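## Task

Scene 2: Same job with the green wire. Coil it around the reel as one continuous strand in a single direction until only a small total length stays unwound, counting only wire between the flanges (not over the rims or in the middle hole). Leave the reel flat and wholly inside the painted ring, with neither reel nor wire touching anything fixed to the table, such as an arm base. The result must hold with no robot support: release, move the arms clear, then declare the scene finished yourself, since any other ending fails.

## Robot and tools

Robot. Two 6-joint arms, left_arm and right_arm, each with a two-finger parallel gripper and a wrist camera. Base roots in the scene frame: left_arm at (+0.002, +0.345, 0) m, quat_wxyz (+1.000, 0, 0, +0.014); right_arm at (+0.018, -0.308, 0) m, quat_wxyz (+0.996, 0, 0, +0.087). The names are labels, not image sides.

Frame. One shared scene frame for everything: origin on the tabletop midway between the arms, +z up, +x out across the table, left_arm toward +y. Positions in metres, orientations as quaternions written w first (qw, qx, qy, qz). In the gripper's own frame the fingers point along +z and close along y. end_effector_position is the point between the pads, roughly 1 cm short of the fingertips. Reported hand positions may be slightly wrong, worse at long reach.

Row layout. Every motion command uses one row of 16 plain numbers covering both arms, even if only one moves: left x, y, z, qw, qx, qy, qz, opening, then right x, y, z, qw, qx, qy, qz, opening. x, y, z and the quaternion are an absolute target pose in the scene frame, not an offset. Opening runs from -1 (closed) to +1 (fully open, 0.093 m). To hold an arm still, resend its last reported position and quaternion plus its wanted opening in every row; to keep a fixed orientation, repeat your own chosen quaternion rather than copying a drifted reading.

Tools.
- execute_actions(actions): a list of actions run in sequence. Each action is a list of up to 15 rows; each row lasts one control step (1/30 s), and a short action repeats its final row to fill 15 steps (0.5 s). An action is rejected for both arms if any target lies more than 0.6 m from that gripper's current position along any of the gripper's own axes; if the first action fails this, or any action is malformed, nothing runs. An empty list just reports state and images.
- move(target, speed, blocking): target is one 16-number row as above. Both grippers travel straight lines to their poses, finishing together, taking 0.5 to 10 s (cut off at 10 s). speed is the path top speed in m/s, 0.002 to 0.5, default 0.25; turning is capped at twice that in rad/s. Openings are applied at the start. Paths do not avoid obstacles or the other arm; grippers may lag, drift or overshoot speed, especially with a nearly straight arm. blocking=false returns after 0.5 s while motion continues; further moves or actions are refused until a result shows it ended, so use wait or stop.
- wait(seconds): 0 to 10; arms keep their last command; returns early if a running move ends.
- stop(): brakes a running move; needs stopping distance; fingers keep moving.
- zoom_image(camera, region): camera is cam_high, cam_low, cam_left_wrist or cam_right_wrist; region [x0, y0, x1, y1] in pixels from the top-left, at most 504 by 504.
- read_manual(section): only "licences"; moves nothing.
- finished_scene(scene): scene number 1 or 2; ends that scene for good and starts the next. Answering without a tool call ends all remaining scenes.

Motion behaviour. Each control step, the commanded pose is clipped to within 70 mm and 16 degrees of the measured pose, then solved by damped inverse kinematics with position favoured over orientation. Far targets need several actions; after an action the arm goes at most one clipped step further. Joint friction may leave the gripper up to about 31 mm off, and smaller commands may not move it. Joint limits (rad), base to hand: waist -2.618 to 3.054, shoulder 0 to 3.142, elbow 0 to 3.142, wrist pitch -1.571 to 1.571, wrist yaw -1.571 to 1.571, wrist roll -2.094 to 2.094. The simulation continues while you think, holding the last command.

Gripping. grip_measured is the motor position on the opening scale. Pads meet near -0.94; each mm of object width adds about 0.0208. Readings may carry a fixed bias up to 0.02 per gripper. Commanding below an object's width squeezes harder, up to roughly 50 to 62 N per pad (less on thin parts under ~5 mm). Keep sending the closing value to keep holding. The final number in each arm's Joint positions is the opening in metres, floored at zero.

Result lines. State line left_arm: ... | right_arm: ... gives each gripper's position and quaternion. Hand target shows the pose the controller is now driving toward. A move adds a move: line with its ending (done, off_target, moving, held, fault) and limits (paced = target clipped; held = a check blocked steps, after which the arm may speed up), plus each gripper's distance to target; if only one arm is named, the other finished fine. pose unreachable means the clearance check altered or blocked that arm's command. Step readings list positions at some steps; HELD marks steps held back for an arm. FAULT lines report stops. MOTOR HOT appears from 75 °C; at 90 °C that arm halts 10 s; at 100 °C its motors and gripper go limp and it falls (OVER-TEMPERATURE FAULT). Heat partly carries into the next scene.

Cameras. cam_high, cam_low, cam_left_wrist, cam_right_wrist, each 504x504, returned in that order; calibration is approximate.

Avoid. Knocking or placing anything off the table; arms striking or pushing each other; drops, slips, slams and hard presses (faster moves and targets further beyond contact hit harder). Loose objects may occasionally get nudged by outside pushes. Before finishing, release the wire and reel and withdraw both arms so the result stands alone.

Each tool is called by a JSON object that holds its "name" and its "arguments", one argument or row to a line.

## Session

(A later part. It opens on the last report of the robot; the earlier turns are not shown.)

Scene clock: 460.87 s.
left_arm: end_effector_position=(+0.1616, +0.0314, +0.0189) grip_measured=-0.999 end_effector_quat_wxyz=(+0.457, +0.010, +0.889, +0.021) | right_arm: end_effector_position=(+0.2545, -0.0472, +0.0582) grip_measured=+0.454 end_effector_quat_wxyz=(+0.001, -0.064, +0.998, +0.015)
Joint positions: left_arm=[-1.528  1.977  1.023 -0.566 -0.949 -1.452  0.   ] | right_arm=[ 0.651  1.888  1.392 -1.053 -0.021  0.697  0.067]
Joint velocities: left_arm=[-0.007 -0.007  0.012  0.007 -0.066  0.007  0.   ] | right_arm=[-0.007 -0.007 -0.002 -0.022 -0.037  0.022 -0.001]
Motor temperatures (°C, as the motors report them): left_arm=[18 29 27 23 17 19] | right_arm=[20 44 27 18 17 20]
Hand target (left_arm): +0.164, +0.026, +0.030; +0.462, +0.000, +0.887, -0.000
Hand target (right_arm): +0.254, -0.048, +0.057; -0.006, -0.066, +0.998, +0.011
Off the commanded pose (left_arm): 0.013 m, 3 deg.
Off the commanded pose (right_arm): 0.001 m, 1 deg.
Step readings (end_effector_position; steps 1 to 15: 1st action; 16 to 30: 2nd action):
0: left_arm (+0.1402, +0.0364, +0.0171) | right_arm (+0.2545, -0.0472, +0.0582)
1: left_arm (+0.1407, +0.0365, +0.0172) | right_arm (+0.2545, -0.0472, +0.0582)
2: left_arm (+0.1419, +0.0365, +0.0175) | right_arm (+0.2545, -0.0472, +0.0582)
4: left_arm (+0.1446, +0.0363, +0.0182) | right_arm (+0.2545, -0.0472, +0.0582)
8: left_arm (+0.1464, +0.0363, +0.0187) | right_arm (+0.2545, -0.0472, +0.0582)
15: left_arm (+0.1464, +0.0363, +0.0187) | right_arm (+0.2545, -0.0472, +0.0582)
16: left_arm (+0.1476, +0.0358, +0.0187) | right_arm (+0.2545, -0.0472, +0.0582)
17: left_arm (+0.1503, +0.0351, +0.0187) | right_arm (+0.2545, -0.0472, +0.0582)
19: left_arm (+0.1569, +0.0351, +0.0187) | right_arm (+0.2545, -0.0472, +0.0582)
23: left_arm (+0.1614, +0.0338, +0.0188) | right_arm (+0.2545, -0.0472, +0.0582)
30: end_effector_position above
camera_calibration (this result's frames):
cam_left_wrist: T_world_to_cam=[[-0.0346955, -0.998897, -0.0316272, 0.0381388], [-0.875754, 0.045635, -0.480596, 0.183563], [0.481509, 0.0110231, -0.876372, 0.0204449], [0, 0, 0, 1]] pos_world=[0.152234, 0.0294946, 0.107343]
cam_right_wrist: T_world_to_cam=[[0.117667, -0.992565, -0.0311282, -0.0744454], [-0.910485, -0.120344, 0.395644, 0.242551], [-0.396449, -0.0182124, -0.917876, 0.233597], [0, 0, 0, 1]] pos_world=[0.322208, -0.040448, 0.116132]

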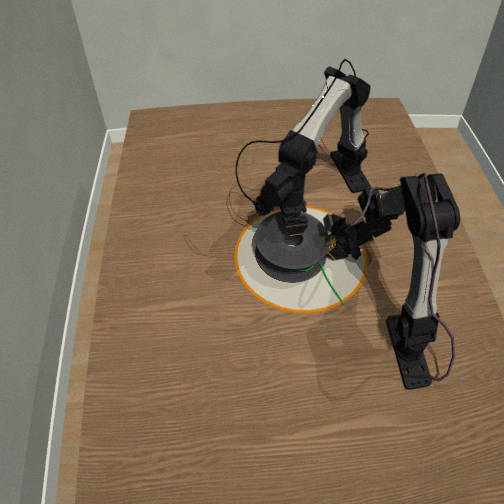

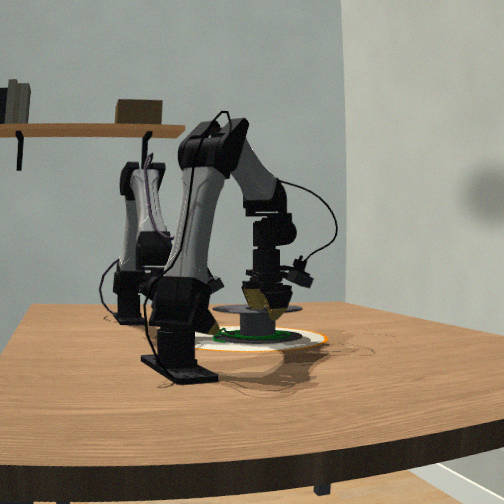

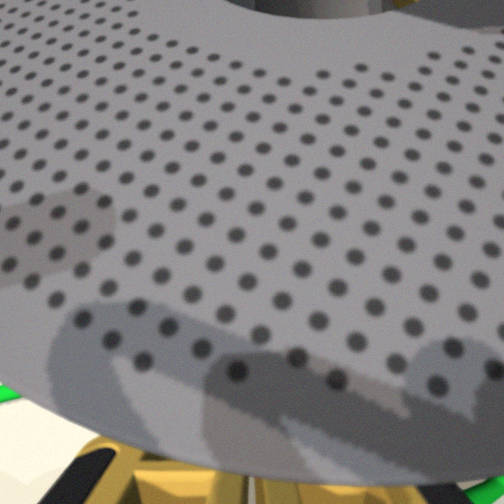

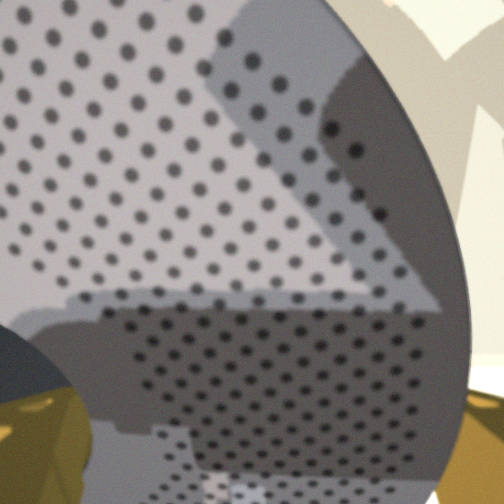

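{"name": "move", "arguments": {
  "target": [0.152,0.008,0.008,0.462,0,0.887,0,-1,0.254,-0.0475,0.057,-0.006,-0.066,0.997,0.011,0.28],
  "speed": 0.025
}}

Scene clock: 462.63 s.
left_arm: end_effector_position=(+0.1583, +0.0260, +0.0162) grip_measured=-0.999 end_effector_quat_wxyz=(+0.473, +0.009, +0.880, +0.028) | right_arm: end_effector_position=(+0.2539, -0.0478, +0.0582) grip_measured=+0.454 end_effector_quat_wxyz=(-0.001, -0.066, +0.998, +0.014)
Joint positions: left_arm=[-1.55   2.03   1.066 -0.608 -0.988 -1.503  0.   ] | right_arm=[ 0.651  1.888  1.392 -1.057 -0.021  0.693  0.067]
Joint velocities: left_arm=[-0.012  0.012  0.017 -0.037 -0.037 -0.051  0.   ] | right_arm=[ 0.007 -0.007  0.012  0.037 -0.066 -0.037 -0.001]
Motor temperatures (°C, as the motors report them): left_arm=[18 30 27 23 17 19] | right_arm=[20 44 27 18 17 20]
Hand target (left_arm): +0.151, +0.009, +0.009; +0.462, +0.000, +0.887, +0.000
Hand target (right_arm): +0.254, -0.048, +0.057; -0.006, -0.066, +0.998, +0.011
Off the commanded pose (left_arm): 0.021 m, 4 deg.
Off the commanded pose (right_arm): 0.001 m, 1 deg.
move: off_target (left_arm)
camera_calibration (this result's frames):
cam_left_wrist: T_world_to_cam=[[-0.0254244, -0.998686, -0.0444903, 0.0312551], [-0.857467, 0.0446648, -0.512597, 0.177294], [0.513911, 0.0251165, -0.857476, 0.013924], [0, 0, 0, 1]] pos_world=[0.145663, 0.0229455, 0.104211]
cam_right_wrist: T_world_to_cam=[[0.121384, -0.992185, -0.0288976, -0.0760415], [-0.909141, -0.122815, 0.39797, 0.241375], [-0.398409, -0.0220352, -0.916943, 0.233607], [0, 0, 0, 1]] pos_world=[0.321745, -0.0406551, 0.115947]

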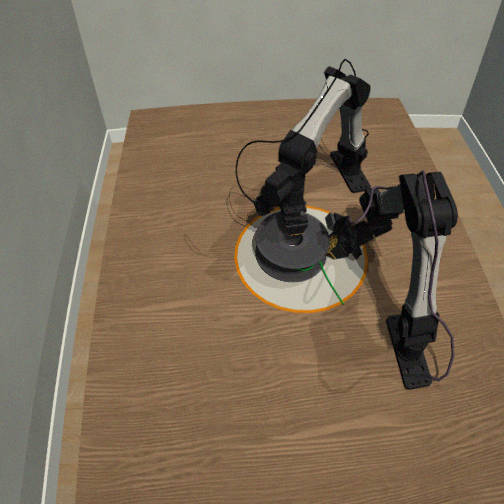

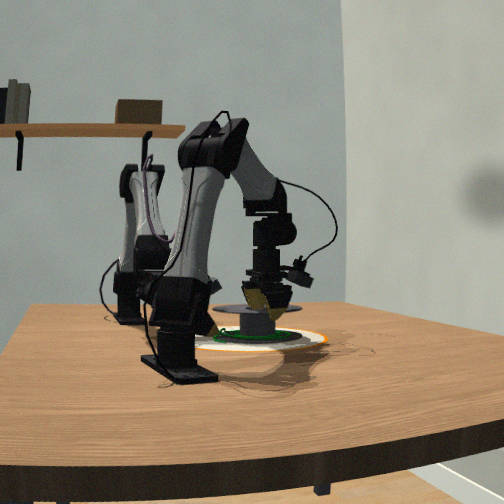

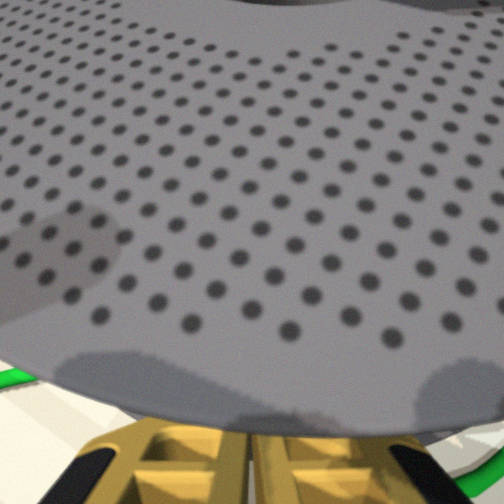

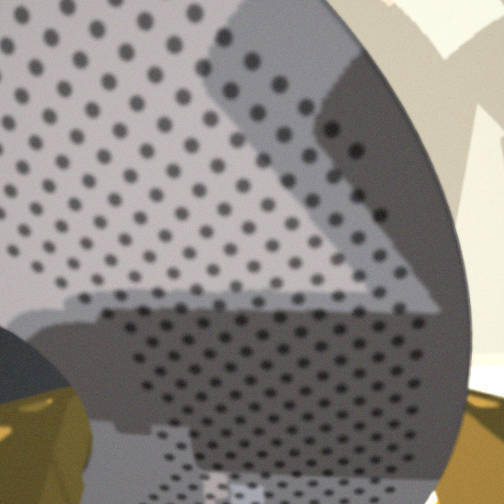

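{"name": "move", "arguments": {
  "target": [0.152,-0.015,0.009,0.462,0,0.887,0,-1,0.254,-0.0475,0.057,-0.006,-0.066,0.997,0.011,0.28],
  "speed": 0.025
}}

Scene clock: 464.77 s.
left_arm: end_effector_position=(+0.1582, -0.0039, +0.0171) grip_measured=-0.999 end_effector_quat_wxyz=(+0.473, +0.001, +0.881, +0.013) | right_arm: end_effector_position=(+0.2536, -0.0477, +0.0582) grip_measured=+0.454 end_effector_quat_wxyz=(-0.001, -0.066, +0.998, +0.014)
Joint positions: left_arm=[-1.554  2.101  1.187 -0.631 -0.986 -1.51   0.   ] | right_arm=[ 0.651  1.888  1.392 -1.057 -0.022  0.694  0.067]
Joint velocities: left_arm=[-0.017 -0.002 -0.007 -0.081  0.007 -0.007  0.   ] | right_arm=[-0.022  0.002 -0.022  0.037  0.007  0.022  0.   ]
Motor temperatures (°C, as the motors report them): left_arm=[18 30 27 22 17 19] | right_arm=[20 44 27 18 17 20]
Hand target (left_arm): +0.151, -0.014, +0.009; +0.462, +0.000, +0.887, +0.000
Hand target (right_arm): +0.254, -0.048, +0.057; -0.006, -0.066, +0.998, +0.011
Off the commanded pose (left_arm): 0.015 m, 2 deg.
Off the commanded pose (right_arm): 0.001 m, 1 deg.
move: off_target (left_arm)
camera_calibration (this result's frames):
cam_left_wrist: T_world_to_cam=[[-0.0256976, -0.999607, -0.0111929, 0.000979629], [-0.857673, 0.027798, -0.513443, 0.178962], [0.513553, -0.00359437, -0.85805, 0.0154235], [0, 0, 0, 1]] pos_world=[0.145595, -0.00394009, 0.105132]
cam_right_wrist: T_world_to_cam=[[0.120992, -0.992206, -0.0298138, -0.0757537], [-0.90863, -0.122794, 0.399141, 0.240962], [-0.399691, -0.0212032, -0.916405, 0.233847], [0, 0, 0, 1]] pos_world=[0.321577, -0.0406162, 0.115862]

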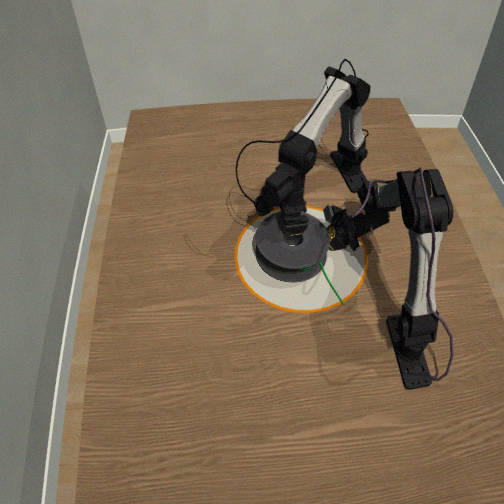

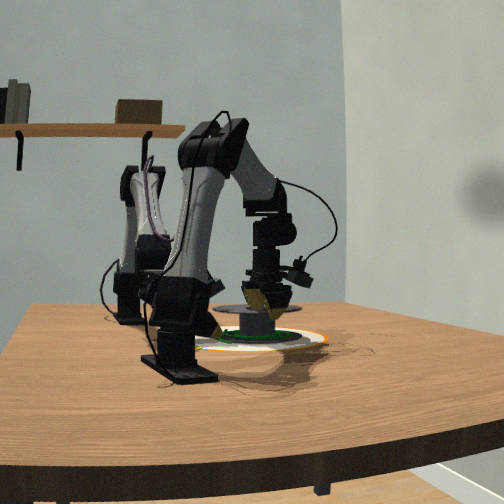

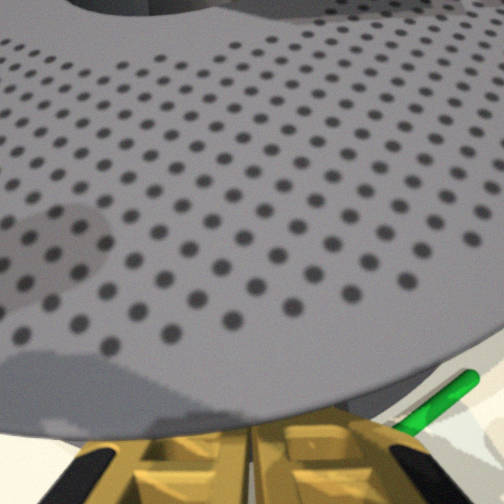

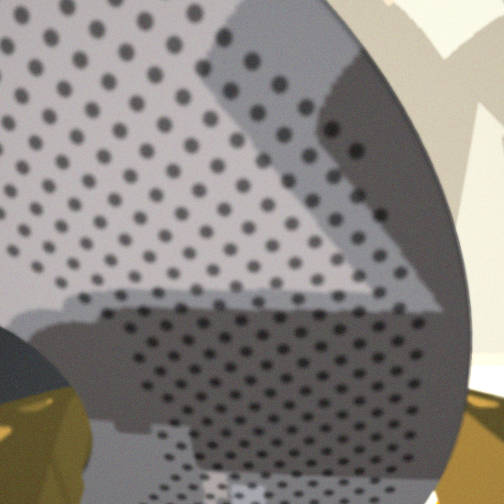

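{"name": "move", "arguments": {
  "target": [0.156,-0.038,0.008,0.460,-0.077,0.884,0.040,-1,0.254,-0.0475,0.057,-0.006,-0.066,0.997,0.011,0.28],
  "speed": 0.025
}}

Scene clock: 469.10 s.
left_arm: end_effector_position=(+0.1587, -0.0318, +0.0184) grip_measured=-0.999 end_effector_quat_wxyz=(+0.474, -0.069, +0.877, +0.046) | right_arm: end_effector_position=(+0.2536, -0.0477, +0.0582) grip_measured=+0.454 end_effector_quat_wxyz=(-0.001, -0.066, +0.998, +0.014)
Joint positions: left_arm=[-1.554  2.308  1.546 -1.007 -0.978 -1.791  0.   ] | right_arm=[ 0.651  1.888  1.392 -1.057 -0.022  0.694  0.067]
Joint velocities: left_arm=[ 0.007  0.002  0.012 -0.022  0.022 -0.037  0.   ] | right_arm=[-0.002 -0.012 -0.012 -0.007 -0.095  0.022  0.   ]
Motor temperatures (°C, as the motors report them): left_arm=[18 30 27 22 17 19] | right_arm=[20 43 27 18 17 20]
Hand target (left_arm): +0.155, -0.038, +0.009; +0.460, -0.078, +0.884, +0.040
Hand target (right_arm): +0.254, -0.048, +0.057; -0.006, -0.066, +0.998, +0.011
Off the commanded pose (left_arm): 0.012 m, 2 deg.
Off the commanded pose (right_arm): 0.001 m, 1 deg.
move: off_target (left_arm)
camera_calibration (this result's frames):
cam_left_wrist: T_world_to_cam=[[0.129573, -0.991567, -0.00226829, -0.0514635], [-0.84787, -0.109608, -0.518751, 0.175067], [0.514128, 0.0691392, -0.854922, 0.0183408], [0, 0, 0, 1]] pos_world=[0.145673, -0.0331087, 0.10638]
cam_right_wrist: T_world_to_cam=[[0.120614, -0.992252, -0.0298135, -0.0756598], [-0.908672, -0.122447, 0.399151, 0.240988], [-0.399709, -0.0210523, -0.916401, 0.233858], [0, 0, 0, 1]] pos_world=[0.32158, -0.0406421, 0.115861]

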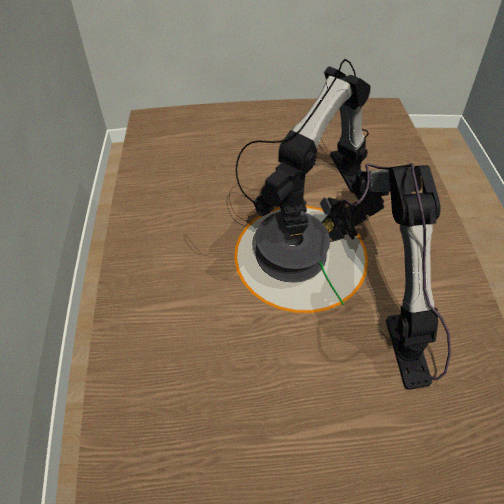

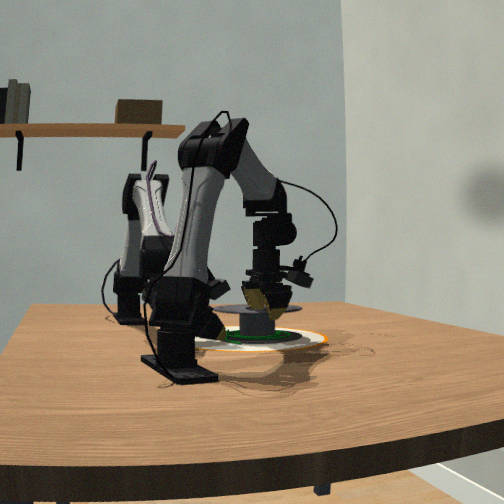

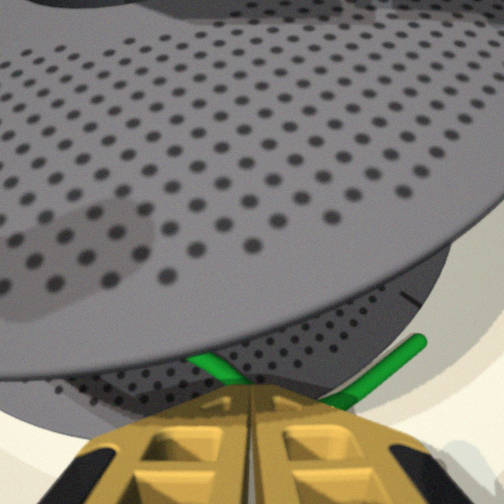

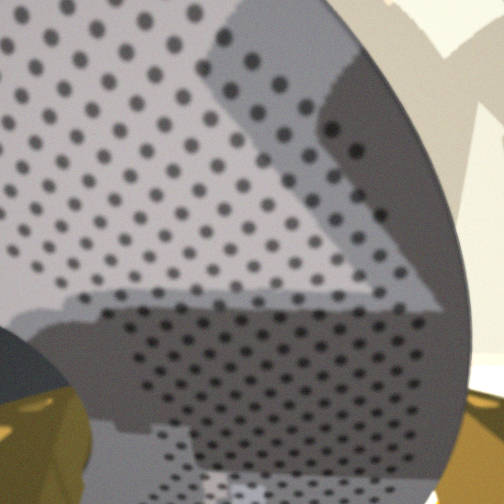

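{"name": "move", "arguments": {
  "target": [0.115,-0.035,0.045,0.460,-0.077,0.884,0.040,-1,0.254,-0.0475,0.057,-0.006,-0.066,0.997,0.011,0.28],
  "speed": 0.05
}}

Scene clock: 470.87 s.
left_arm: end_effector_position=(+0.1185, -0.0309, +0.0363) grip_measured=-0.999 end_effector_quat_wxyz=(+0.465, -0.072, +0.881, +0.048) | right_arm: end_effector_position=(+0.2535, -0.0476, +0.0582) grip_measured=+0.454 end_effector_quat_wxyz=(-0.001, -0.066, +0.998, +0.015)
Joint positions: left_arm=[-1.649  2.308  1.627 -1.22  -0.933 -1.953  0.   ] | right_arm=[ 0.651  1.888  1.392 -1.057 -0.023  0.694  0.067]
Joint velocities: left_arm=[-0.007 -0.002 -0.007 -0.007 -0.066 -0.081  0.   ] | right_arm=[ 0.002  0.002 -0.007 -0.022 -0.037  0.007 -0.   ]
Motor temperatures (°C, as the motors report them): left_arm=[18 31 27 22 17 19] | right_arm=[20 43 27 18 17 20]
Hand target (left_arm): +0.115, -0.034, +0.045; +0.460, -0.077, +0.884, +0.041
Hand target (right_arm): +0.254, -0.048, +0.057; -0.006, -0.066, +0.998, +0.011
Off the commanded pose (left_arm): 0.010 m, 1 deg.
Off the commanded pose (right_arm): 0.001 m, 1 deg.
move: done
camera_calibration (this result's frames):
cam_left_wrist: T_world_to_cam=[[0.136249, -0.990667, -0.00395702, -0.0459878], [-0.856705, -0.115818, -0.502636, 0.150615], [0.497486, 0.0718738, -0.864489, 0.0566212], [0, 0, 0, 1]] pos_world=[0.10713, -0.0321843, 0.124471]
cam_right_wrist: T_world_to_cam=[[0.12061, -0.992235, -0.0303947, -0.0755264], [-0.908447, -0.122666, 0.399596, 0.240818], [-0.400222, -0.0205834, -0.916187, 0.233965], [0, 0, 0, 1]] pos_world=[0.321518, -0.0405838, 0.11583]

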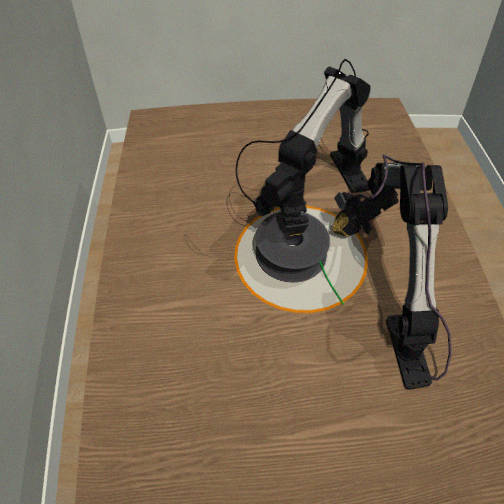

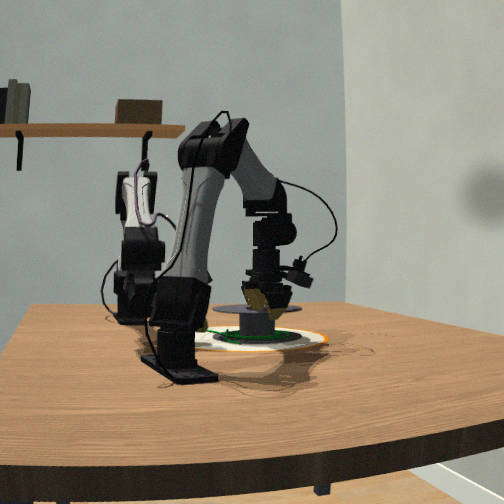

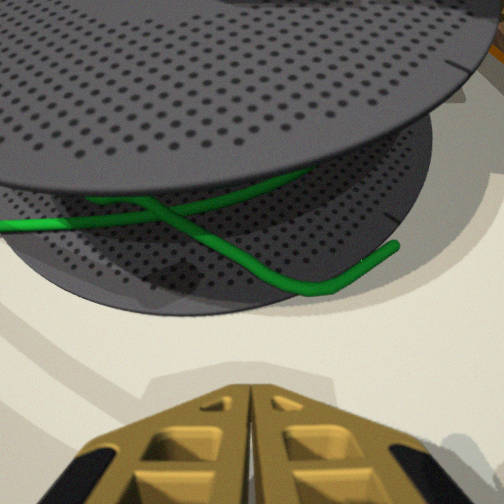

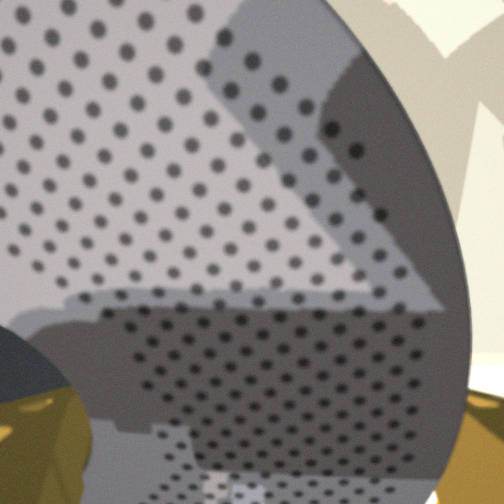

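{"name": "zoom_image", "arguments": {
  "camera": "cam_left_wrist",
  "region": [230,190,450,330]
}}

Region (230, 190, 450, 330) of cam_left_wrist's 504x504 image, scaled by 2.291, with more detail than that image has; it fills the top 321 rows of this view, and the rest is white.

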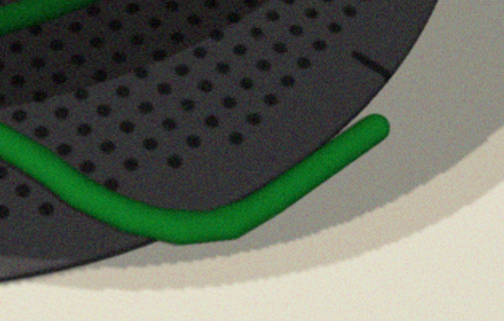

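{"name": "move", "arguments": {
  "target": [0.138,-0.030,0.011,0.460,-0.077,0.884,0.040,-1,0.254,-0.0475,0.057,-0.006,-0.066,0.997,0.011,0.28],
  "speed": 0.03
}}

Scene clock: 478.00 s.
left_arm: end_effector_position=(+0.1346, -0.0331, +0.0167) grip_measured=-0.999 end_effector_quat_wxyz=(+0.458, -0.078, +0.885, +0.036) | right_arm: end_effector_position=(+0.2535, -0.0476, +0.0582) grip_measured=+0.454 end_effector_quat_wxyz=(-0.001, -0.066, +0.998, +0.015)
Joint positions: left_arm=[-1.606  2.308  1.56  -1.061 -0.933 -1.875  0.   ] | right_arm=[ 0.651  1.888  1.392 -1.057 -0.023  0.694  0.067]
Joint velocities: left_arm=[-0.022 -0.007  0.002  0.037 -0.022 -0.037  0.   ] | right_arm=[ 0.007 -0.002 -0.027 -0.037 -0.007  0.066 -0.   ]
Motor temperatures (°C, as the motors report them): left_arm=[18 33 27 22 17 19] | right_arm=[20 43 27 18 17 20]
Hand target (left_arm): +0.138, -0.030, +0.011; +0.460, -0.077, +0.884, +0.040
Hand target (right_arm): +0.254, -0.048, +0.057; -0.006, -0.066, +0.998, +0.011
Off the commanded pose (left_arm): 0.007 m, 1 deg.
Off the commanded pose (right_arm): 0.001 m, 1 deg.
move: done
camera_calibration (this result's frames):
cam_left_wrist: T_world_to_cam=[[0.135098, -0.990584, 0.0221914, -0.0507638], [-0.863963, -0.128735, -0.486822, 0.154635], [0.485095, 0.0465961, -0.873219, 0.0328682], [0, 0, 0, 1]] pos_world=[0.124513, -0.0319104, 0.105107]
cam_right_wrist: T_world_to_cam=[[0.12061, -0.992235, -0.0303947, -0.0755264], [-0.908447, -0.122666, 0.399596, 0.240818], [-0.400222, -0.0205834, -0.916187, 0.233965], [0, 0, 0, 1]] pos_world=[0.321518, -0.0405838, 0.11583]

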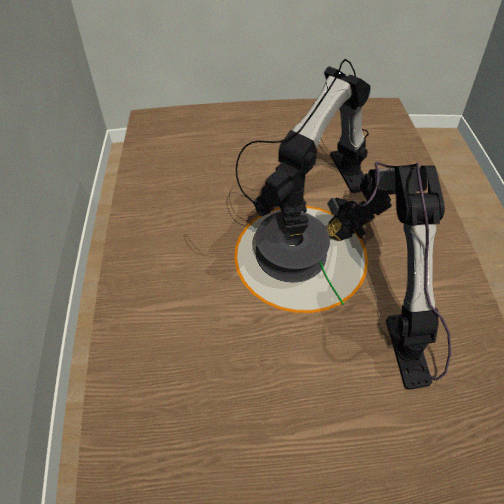

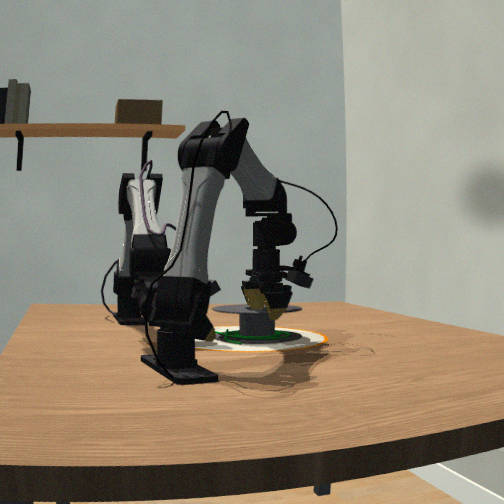

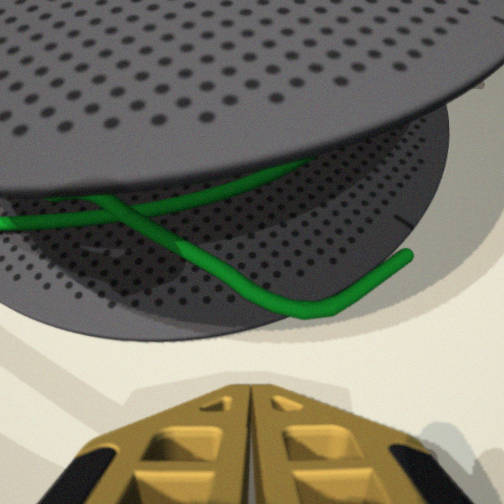

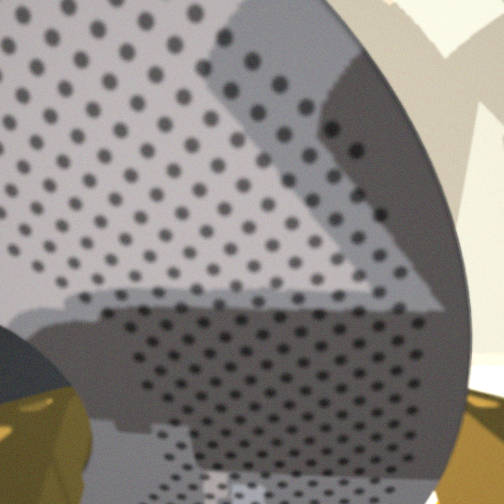

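{"name": "execute_actions", "arguments": {
  "actions": [
    [[0.146,-0.030,0.020,0.460,-0.077,0.884,0.040,-1,0.254,-0.0475,0.057,-0.006,-0.066,0.997,0.011,0.28]],
    [[0.156,-0.029,0.020,0.460,-0.077,0.884,0.040,-1,0.254,-0.0475,0.057,-0.006,-0.066,0.997,0.011,0.28]]
  ]
}}

Scene clock: 479.37 s.
left_arm: end_effector_position=(+0.1515, -0.0290, +0.0146) grip_measured=-0.999 end_effector_quat_wxyz=(+0.458, -0.069, +0.885, +0.051) | right_arm: end_effector_position=(+0.2535, -0.0476, +0.0582) grip_measured=+0.454 end_effector_quat_wxyz=(-0.001, -0.066, +0.998, +0.015)
Joint positions: left_arm=[-1.563  2.305  1.543 -1.024 -0.941 -1.801  0.   ] | right_arm=[ 0.651  1.888  1.392 -1.057 -0.023  0.694  0.067]
Joint velocities: left_arm=[-0.002 -0.002  0.002 -0.022 -0.066 -0.022  0.   ] | right_arm=[ 0.012  0.007  0.017 -0.051 -0.007 -0.007 -0.   ]
Motor temperatures (°C, as the motors report them): left_arm=[18 33 27 22 17 19] | right_arm=[20 43 27 18 17 20]
Hand target (left_arm): +0.156, -0.029, +0.020; +0.460, -0.077, +0.884, +0.040
Hand target (right_arm): +0.254, -0.048, +0.057; -0.006, -0.066, +0.998, +0.011
Off the commanded pose (left_arm): 0.007 m, 2 deg.
Off the commanded pose (right_arm): 0.001 m, 1 deg.
Step readings (end_effector_position; steps 1 to 15: 1st action; 16 to 30: 2nd action):
0: left_arm (+0.1346, -0.0336, +0.0166) | right_arm (+0.2535, -0.0476, +0.0582)
1: left_arm (+0.1352, -0.0334, +0.0166) | right_arm (+0.2535, -0.0476, +0.0582)
2: left_arm (+0.1362, -0.0331, +0.0166) | right_arm (+0.2535, -0.0476, +0.0582)
4: left_arm (+0.1394, -0.0321, +0.0166) | right_arm (+0.2535, -0.0476, +0.0582)
8: left_arm (+0.1434, -0.0306, +0.0166) | right_arm (+0.2535, -0.0476, +0.0582)
15: left_arm (+0.1434, -0.0308, +0.0165) | right_arm (+0.2535, -0.0476, +0.0582)
16: left_arm (+0.1440, -0.0307, +0.0158) | right_arm (+0.2535, -0.0476, +0.0582)
17: left_arm (+0.1452, -0.0303, +0.0149) | right_arm (+0.2535, -0.0476, +0.0582)
19: left_arm (+0.1481, -0.0294, +0.0146) | right_arm (+0.2535, -0.0476, +0.0582)
23: left_arm (+0.1513, -0.0289, +0.0146) | right_arm (+0.2535, -0.0476, +0.0582)
30: end_effector_position above
camera_calibration (this result's frames):
cam_left_wrist: T_world_to_cam=[[0.133348, -0.990979, -0.0133972, -0.048141], [-0.865411, -0.109842, -0.488875, 0.169505], [0.482993, 0.0767844, -0.872251, 0.0238045], [0, 0, 0, 1]] pos_world=[0.141614, -0.0309158, 0.102985]
cam_right_wrist: T_world_to_cam=[[0.12061, -0.992235, -0.0303947, -0.0755264], [-0.908447, -0.122666, 0.399596, 0.240818], [-0.400222, -0.0205834, -0.916187, 0.233965], [0, 0, 0, 1]] pos_world=[0.321518, -0.0405838, 0.11583]

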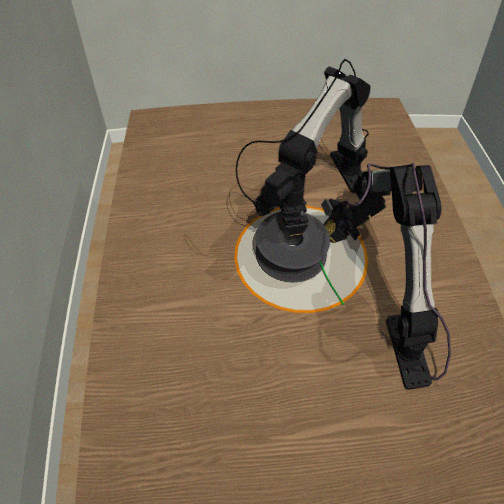

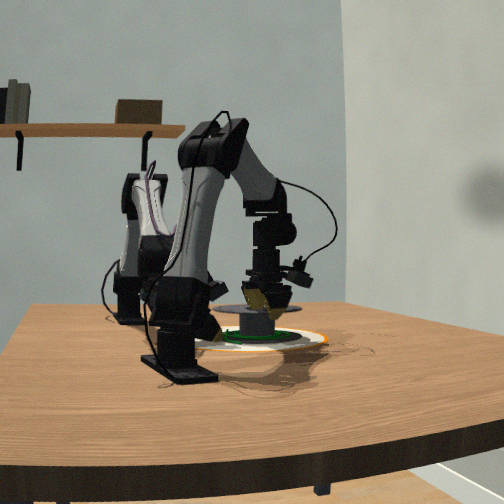

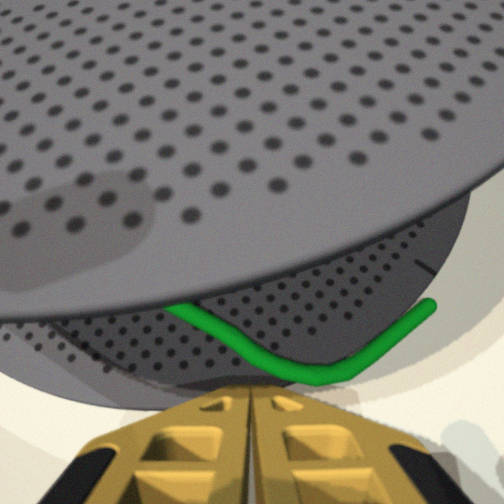

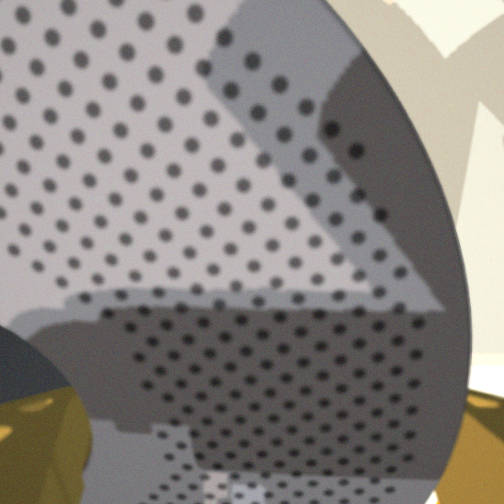

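{"name": "execute_actions", "arguments": {
  "actions": [
    [[0.150,-0.029,0.028,0.460,-0.077,0.884,0.040,-1,0.254,-0.0475,0.057,-0.006,-0.066,0.997,0.011,0.28]]
  ]
}}

Scene clock: 480.23 s.
left_arm: end_effector_position=(+0.1515, -0.0296, +0.0175) grip_measured=-0.999 end_effector_quat_wxyz=(+0.458, -0.075, +0.885, +0.045) | right_arm: end_effector_position=(+0.2535, -0.0476, +0.0582) grip_measured=+0.454 end_effector_quat_wxyz=(-0.001, -0.066, +0.998, +0.015)
Joint positions: left_arm=[-1.563  2.297  1.543 -1.024 -0.941 -1.812  0.   ] | right_arm=[ 0.651  1.888  1.392 -1.057 -0.023  0.694  0.067]
Joint velocities: left_arm=[ 0.002 -0.002  0.002 -0.066  0.037  0.022  0.   ] | right_arm=[-0.007  0.012  0.002 -0.022  0.007  0.037 -0.001]
Motor temperatures (°C, as the motors report them): left_arm=[18 33 27 22 17 19] | right_arm=[20 43 27 18 17 20]
Hand target (left_arm): +0.150, -0.029, +0.028; +0.460, -0.077, +0.884, +0.040
Hand target (right_arm): +0.254, -0.048, +0.057; -0.006, -0.066, +0.998, +0.011
Off the commanded pose (left_arm): 0.011 m, 1 deg.
Off the commanded pose (right_arm): 0.001 m, 1 deg.
Step readings (end_effector_position):
0: left_arm (+0.1515, -0.0290, +0.0146) | right_arm (+0.2535, -0.0476, +0.0582)
1: left_arm (+0.1515, -0.0290, +0.0150) | right_arm (+0.2535, -0.0476, +0.0582)
2: left_arm (+0.1515, -0.0291, +0.0155) | right_arm (+0.2535, -0.0476, +0.0582)
4: left_arm (+0.1515, -0.0294, +0.0166) | right_arm (+0.2535, -0.0476, +0.0582)
8: left_arm (+0.1515, -0.0296, +0.0175) | right_arm (+0.2535, -0.0476, +0.0582)
15: end_effector_position above
camera_calibration (this result's frames):
cam_left_wrist: T_world_to_cam=[[0.139669, -0.990194, 0.00284604, -0.0499694], [-0.863725, -0.123235, -0.488663, 0.170216], [0.484222, 0.0657928, -0.872468, 0.0258674], [0, 0, 0, 1]] pos_world=[0.141474, -0.0302047, 0.105889]
cam_right_wrist: T_world_to_cam=[[0.12061, -0.992235, -0.0303947, -0.0755264], [-0.908447, -0.122666, 0.399596, 0.240818], [-0.400222, -0.0205834, -0.916187, 0.233965], [0, 0, 0, 1]] pos_world=[0.321518, -0.0405838, 0.11583]

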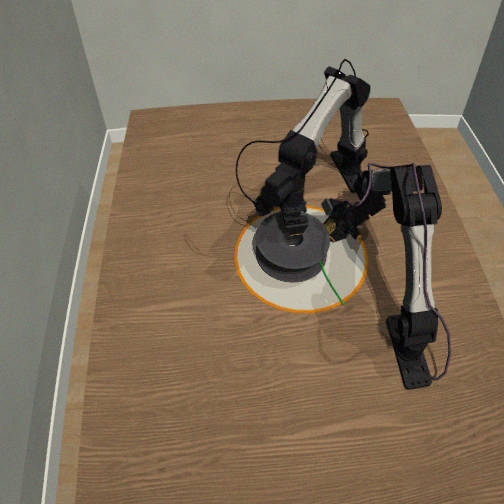

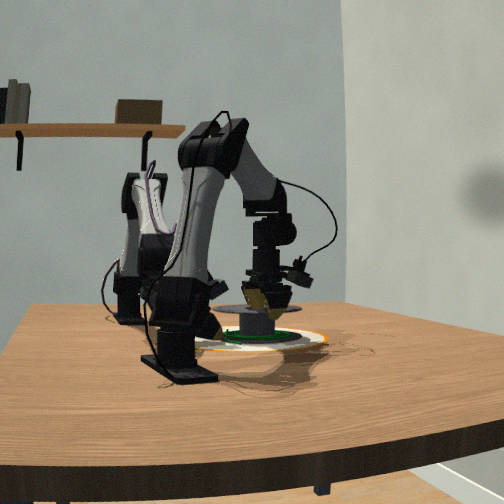

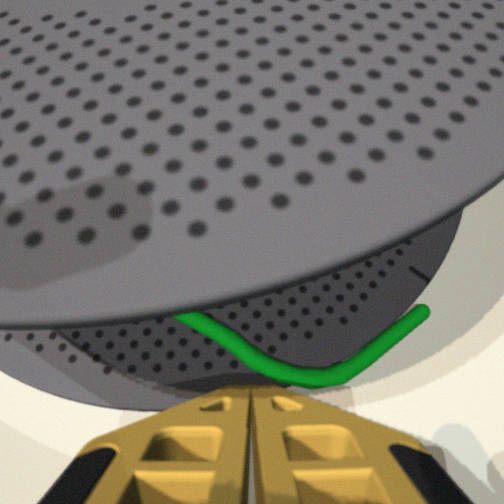

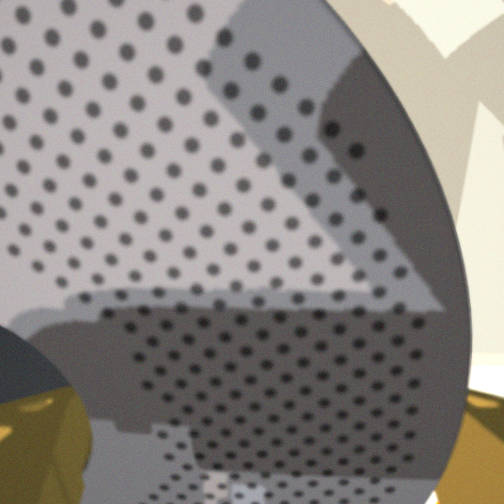

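{"name": "execute_actions", "arguments": {
  "actions": [
    [[0.158,-0.029,0.033,0.460,-0.077,0.884,0.040,-1,0.254,-0.0475,0.057,-0.006,-0.066,0.997,0.011,0.28]]
  ]
}}

Scene clock: 481.07 s.
left_arm: end_effector_position=(+0.1545, -0.0300, +0.0233) grip_measured=-0.999 end_effector_quat_wxyz=(+0.457, -0.073, +0.885, +0.045) | right_arm: end_effector_position=(+0.2535, -0.0476, +0.0582) grip_measured=+0.454 end_effector_quat_wxyz=(-0.001, -0.066, +0.998, +0.015)
Joint positions: left_arm=[-1.556  2.281  1.543 -1.024 -0.941 -1.79   0.   ] | right_arm=[ 0.651  1.888  1.392 -1.057 -0.023  0.694  0.067]
Joint velocities: left_arm=[-0.017 -0.017 -0.027  0.007  0.007 -0.007  0.   ] | right_arm=[ 0.002 -0.007 -0.002  0.037  0.007 -0.007  0.   ]
Motor temperatures (°C, as the motors report them): left_arm=[18 34 27 22 17 19] | right_arm=[20 43 27 18 17 20]
Hand target (left_arm): +0.158, -0.029, +0.033; +0.460, -0.077, +0.884, +0.040
Hand target (right_arm): +0.254, -0.048, +0.057; -0.006, -0.066, +0.998, +0.011
Off the commanded pose (left_arm): 0.010 m, 1 deg.
Off the commanded pose (right_arm): 0.001 m, 1 deg.
Step readings (end_effector_position):
0: left_arm (+0.1515, -0.0296, +0.0175) | right_arm (+0.2535, -0.0476, +0.0582)
1: left_arm (+0.1517, -0.0297, +0.0179) | right_arm (+0.2535, -0.0476, +0.0582)
2: left_arm (+0.1520, -0.0297, +0.0185) | right_arm (+0.2535, -0.0476, +0.0582)
4: left_arm (+0.1531, -0.0298, +0.0207) | right_arm (+0.2535, -0.0476, +0.0582)
8: left_arm (+0.1545, -0.0300, +0.0233) | right_arm (+0.2535, -0.0476, +0.0582)
15: end_effector_position above
camera_calibration (this result's frames):
cam_left_wrist: T_world_to_cam=[[0.134798, -0.990872, 0.00105154, -0.0499564], [-0.865586, -0.118271, -0.486594, 0.175898], [0.482277, 0.0646818, -0.873628, 0.0298049], [0, 0, 0, 1]] pos_world=[0.144615, -0.0306247, 0.111682]
cam_right_wrist: T_world_to_cam=[[0.12061, -0.992235, -0.0303947, -0.0755264], [-0.908447, -0.122666, 0.399596, 0.240818], [-0.400222, -0.0205834, -0.916187, 0.233965], [0, 0, 0, 1]] pos_world=[0.321518, -0.0405838, 0.11583]

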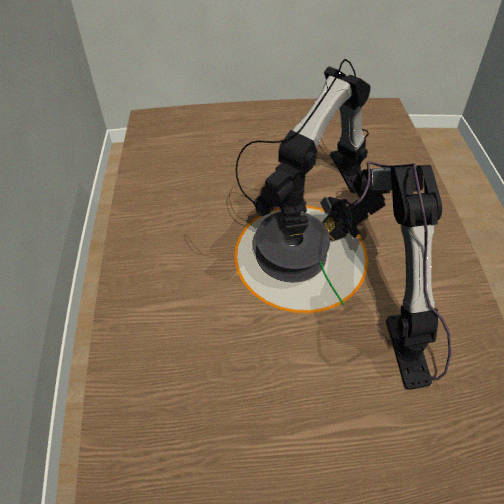

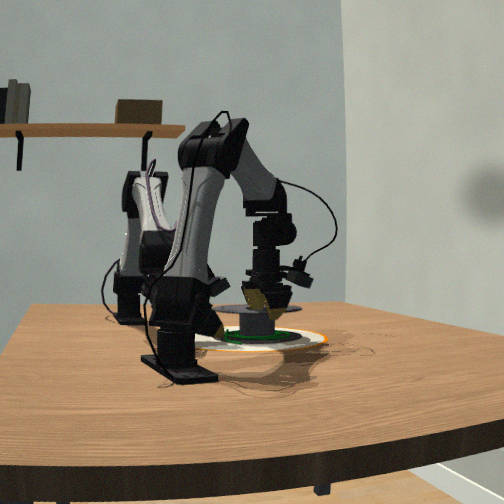

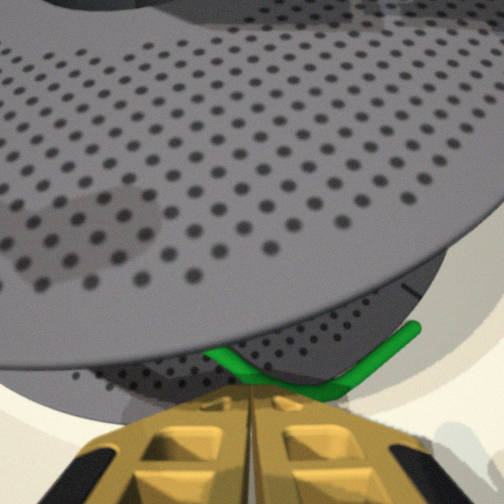

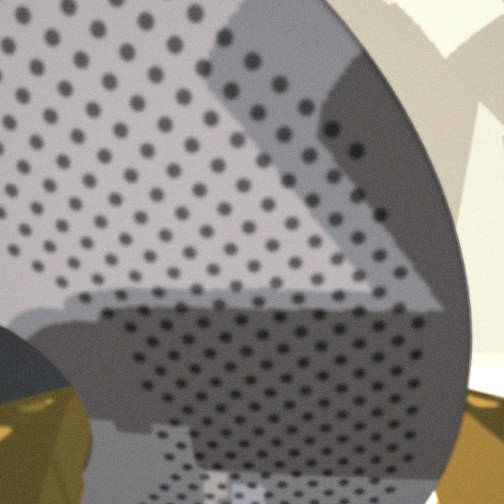

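{"name": "execute_actions", "arguments": {
  "actions": [
    [[0.156,-0.029,0.011,0.460,-0.077,0.884,0.040,-1,0.254,-0.0475,0.057,-0.006,-0.066,0.997,0.011,0.28]]
  ]
}}

Scene clock: 482.90 s.
left_arm: end_effector_position=(+0.1545, -0.0318, +0.0194) grip_measured=-0.999 end_effector_quat_wxyz=(+0.457, -0.078, +0.886, +0.036) | right_arm: end_effector_position=(+0.2535, -0.0476, +0.0582) grip_measured=+0.454 end_effector_quat_wxyz=(-0.001, -0.066, +0.998, +0.015)
Joint positions: left_arm=[-1.556  2.281  1.528 -0.989 -0.941 -1.79   0.   ] | right_arm=[ 0.651  1.888  1.392 -1.057 -0.023  0.694  0.067]
Joint velocities: left_arm=[ 0.002 -0.002 -0.012  0.037 -0.022  0.022  0.   ] | right_arm=[-0.007  0.012  0.007 -0.022 -0.051 -0.066  0.   ]
Motor temperatures (°C, as the motors report them): left_arm=[18 34 27 22 17 19] | right_arm=[20 43 28 18 17 20]
Hand target (left_arm): +0.156, -0.029, +0.011; +0.460, -0.077, +0.884, +0.040
Hand target (right_arm): +0.254, -0.048, +0.057; -0.006, -0.066, +0.998, +0.011
Off the commanded pose (left_arm): 0.009 m, 1 deg.
Off the commanded pose (right_arm): 0.001 m, 1 deg.
Step readings (end_effector_position):
0: left_arm (+0.1545, -0.0300, +0.0233) | right_arm (+0.2535, -0.0476, +0.0582)
1: left_arm (+0.1545, -0.0301, +0.0227) | right_arm (+0.2535, -0.0476, +0.0582)
2: left_arm (+0.1545, -0.0305, +0.0220) | right_arm (+0.2535, -0.0476, +0.0582)
4: left_arm (+0.1545, -0.0301, +0.0205) | right_arm (+0.2535, -0.0476, +0.0582)
8: left_arm (+0.1545, -0.0307, +0.0196) | right_arm (+0.2535, -0.0476, +0.0582)
15: end_effector_position above
camera_calibration (this result's frames):
cam_left_wrist: T_world_to_cam=[[0.134569, -0.99066, 0.0220103, -0.0521794], [-0.865197, -0.128297, -0.484741, 0.17345], [0.483037, 0.0461881, -0.874381, 0.0258188], [0, 0, 0, 1]] pos_world=[0.144619, -0.0306315, 0.107802]
cam_right_wrist: T_world_to_cam=[[0.12061, -0.992235, -0.0303947, -0.0755264], [-0.908447, -0.122666, 0.399596, 0.240818], [-0.400222, -0.0205834, -0.916187, 0.233965], [0, 0, 0, 1]] pos_world=[0.321518, -0.0405838, 0.11583]

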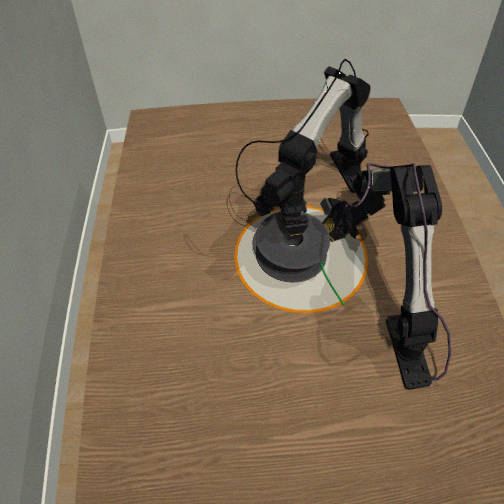

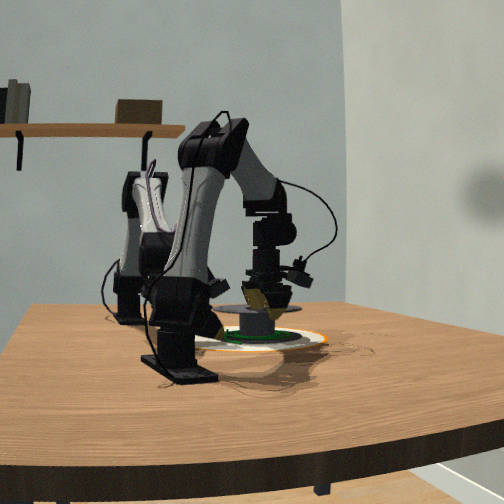

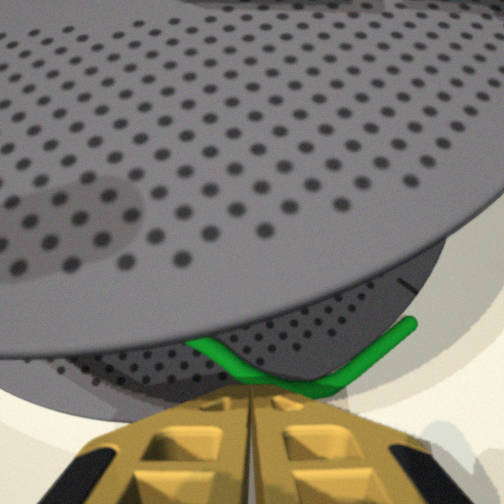

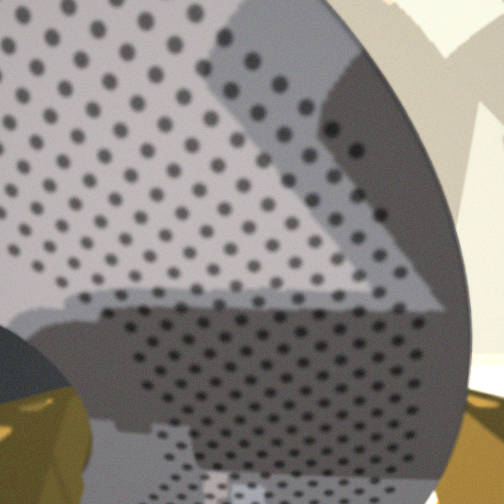

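{"name": "move", "arguments": {
  "target": [0.176,-0.026,0.011,0.460,-0.077,0.884,0.040,-1,0.254,-0.0475,0.057,-0.006,-0.066,0.997,0.011,0.28],
  "speed": 0.02
}}

Scene clock: 484.57 s.
left_arm: end_effector_position=(+0.1640, -0.0315, +0.0170) grip_measured=-0.999 end_effector_quat_wxyz=(+0.465, -0.059, +0.882, +0.042) | right_arm: end_effector_position=(+0.2559, -0.0457, +0.0583) grip_measured=+0.454 end_effector_quat_wxyz=(+0.004, -0.072, +0.997, +0.018)
Joint positions: left_arm=[-1.537  2.281  1.505 -0.936 -0.966 -1.717  0.   ] | right_arm=[ 0.651  1.888  1.392 -1.044 -0.02   0.682  0.067]
Joint velocities: left_arm=[-0.017 -0.012 -0.007  0.022  0.007 -0.022  0.   ] | right_arm=[ 0.002 -0.027  0.007 -0.051 -0.037 -0.037  0.   ]
Motor temperatures (°C, as the motors report them): left_arm=[18 35 27 22 17 19] | right_arm=[20 43 28 18 17 20]
Hand target (left_arm): +0.176, -0.026, +0.011; +0.460, -0.078, +0.883, +0.040
Hand target (right_arm): +0.254, -0.048, +0.057; -0.006, -0.066, +0.998, +0.011
Off the commanded pose (left_arm): 0.015 m, 2 deg.
Off the commanded pose (right_arm): 0.003 m, 2 deg.
move: off_target (left_arm)
camera_calibration (this result's frames):
cam_left_wrist: T_world_to_cam=[[0.10788, -0.994148, -0.0057008, -0.0483396], [-0.859978, -0.0904407, -0.502254, 0.181121], [0.498799, 0.0590858, -0.864702, 0.0167798], [0, 0, 0, 1]] pos_world=[0.152605, -0.0326675, 0.105203]
cam_right_wrist: T_world_to_cam=[[0.133006, -0.990447, -0.0363791, -0.0766357], [-0.91117, -0.136637, 0.388716, 0.243903], [-0.389973, -0.0185538, -0.920639, 0.232753], [0, 0, 0, 1]] pos_world=[0.323197, -0.038259, 0.116685]

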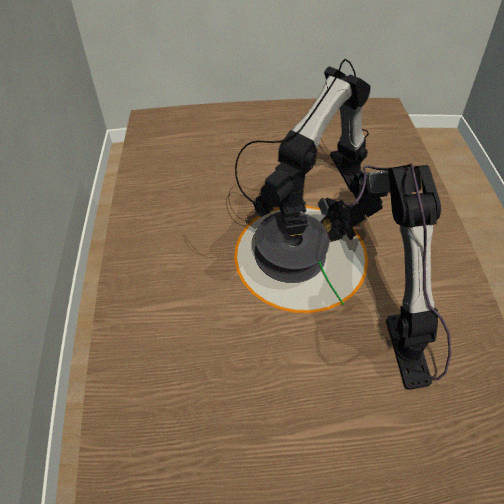

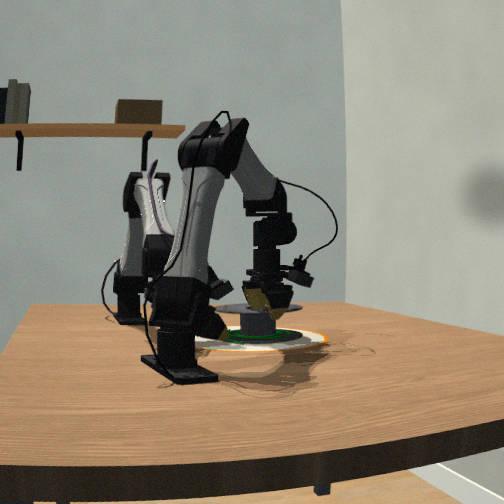

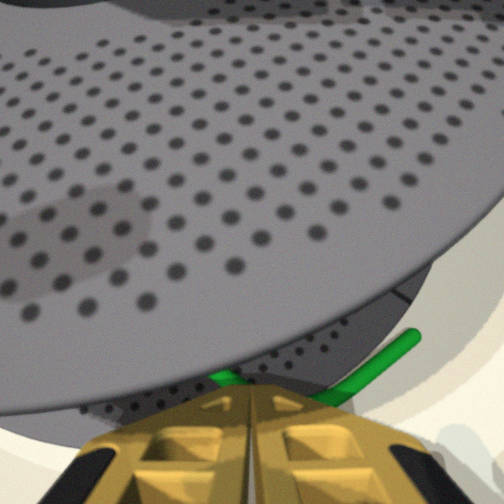

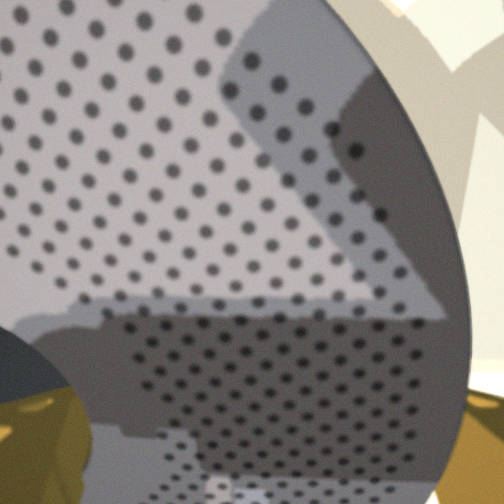

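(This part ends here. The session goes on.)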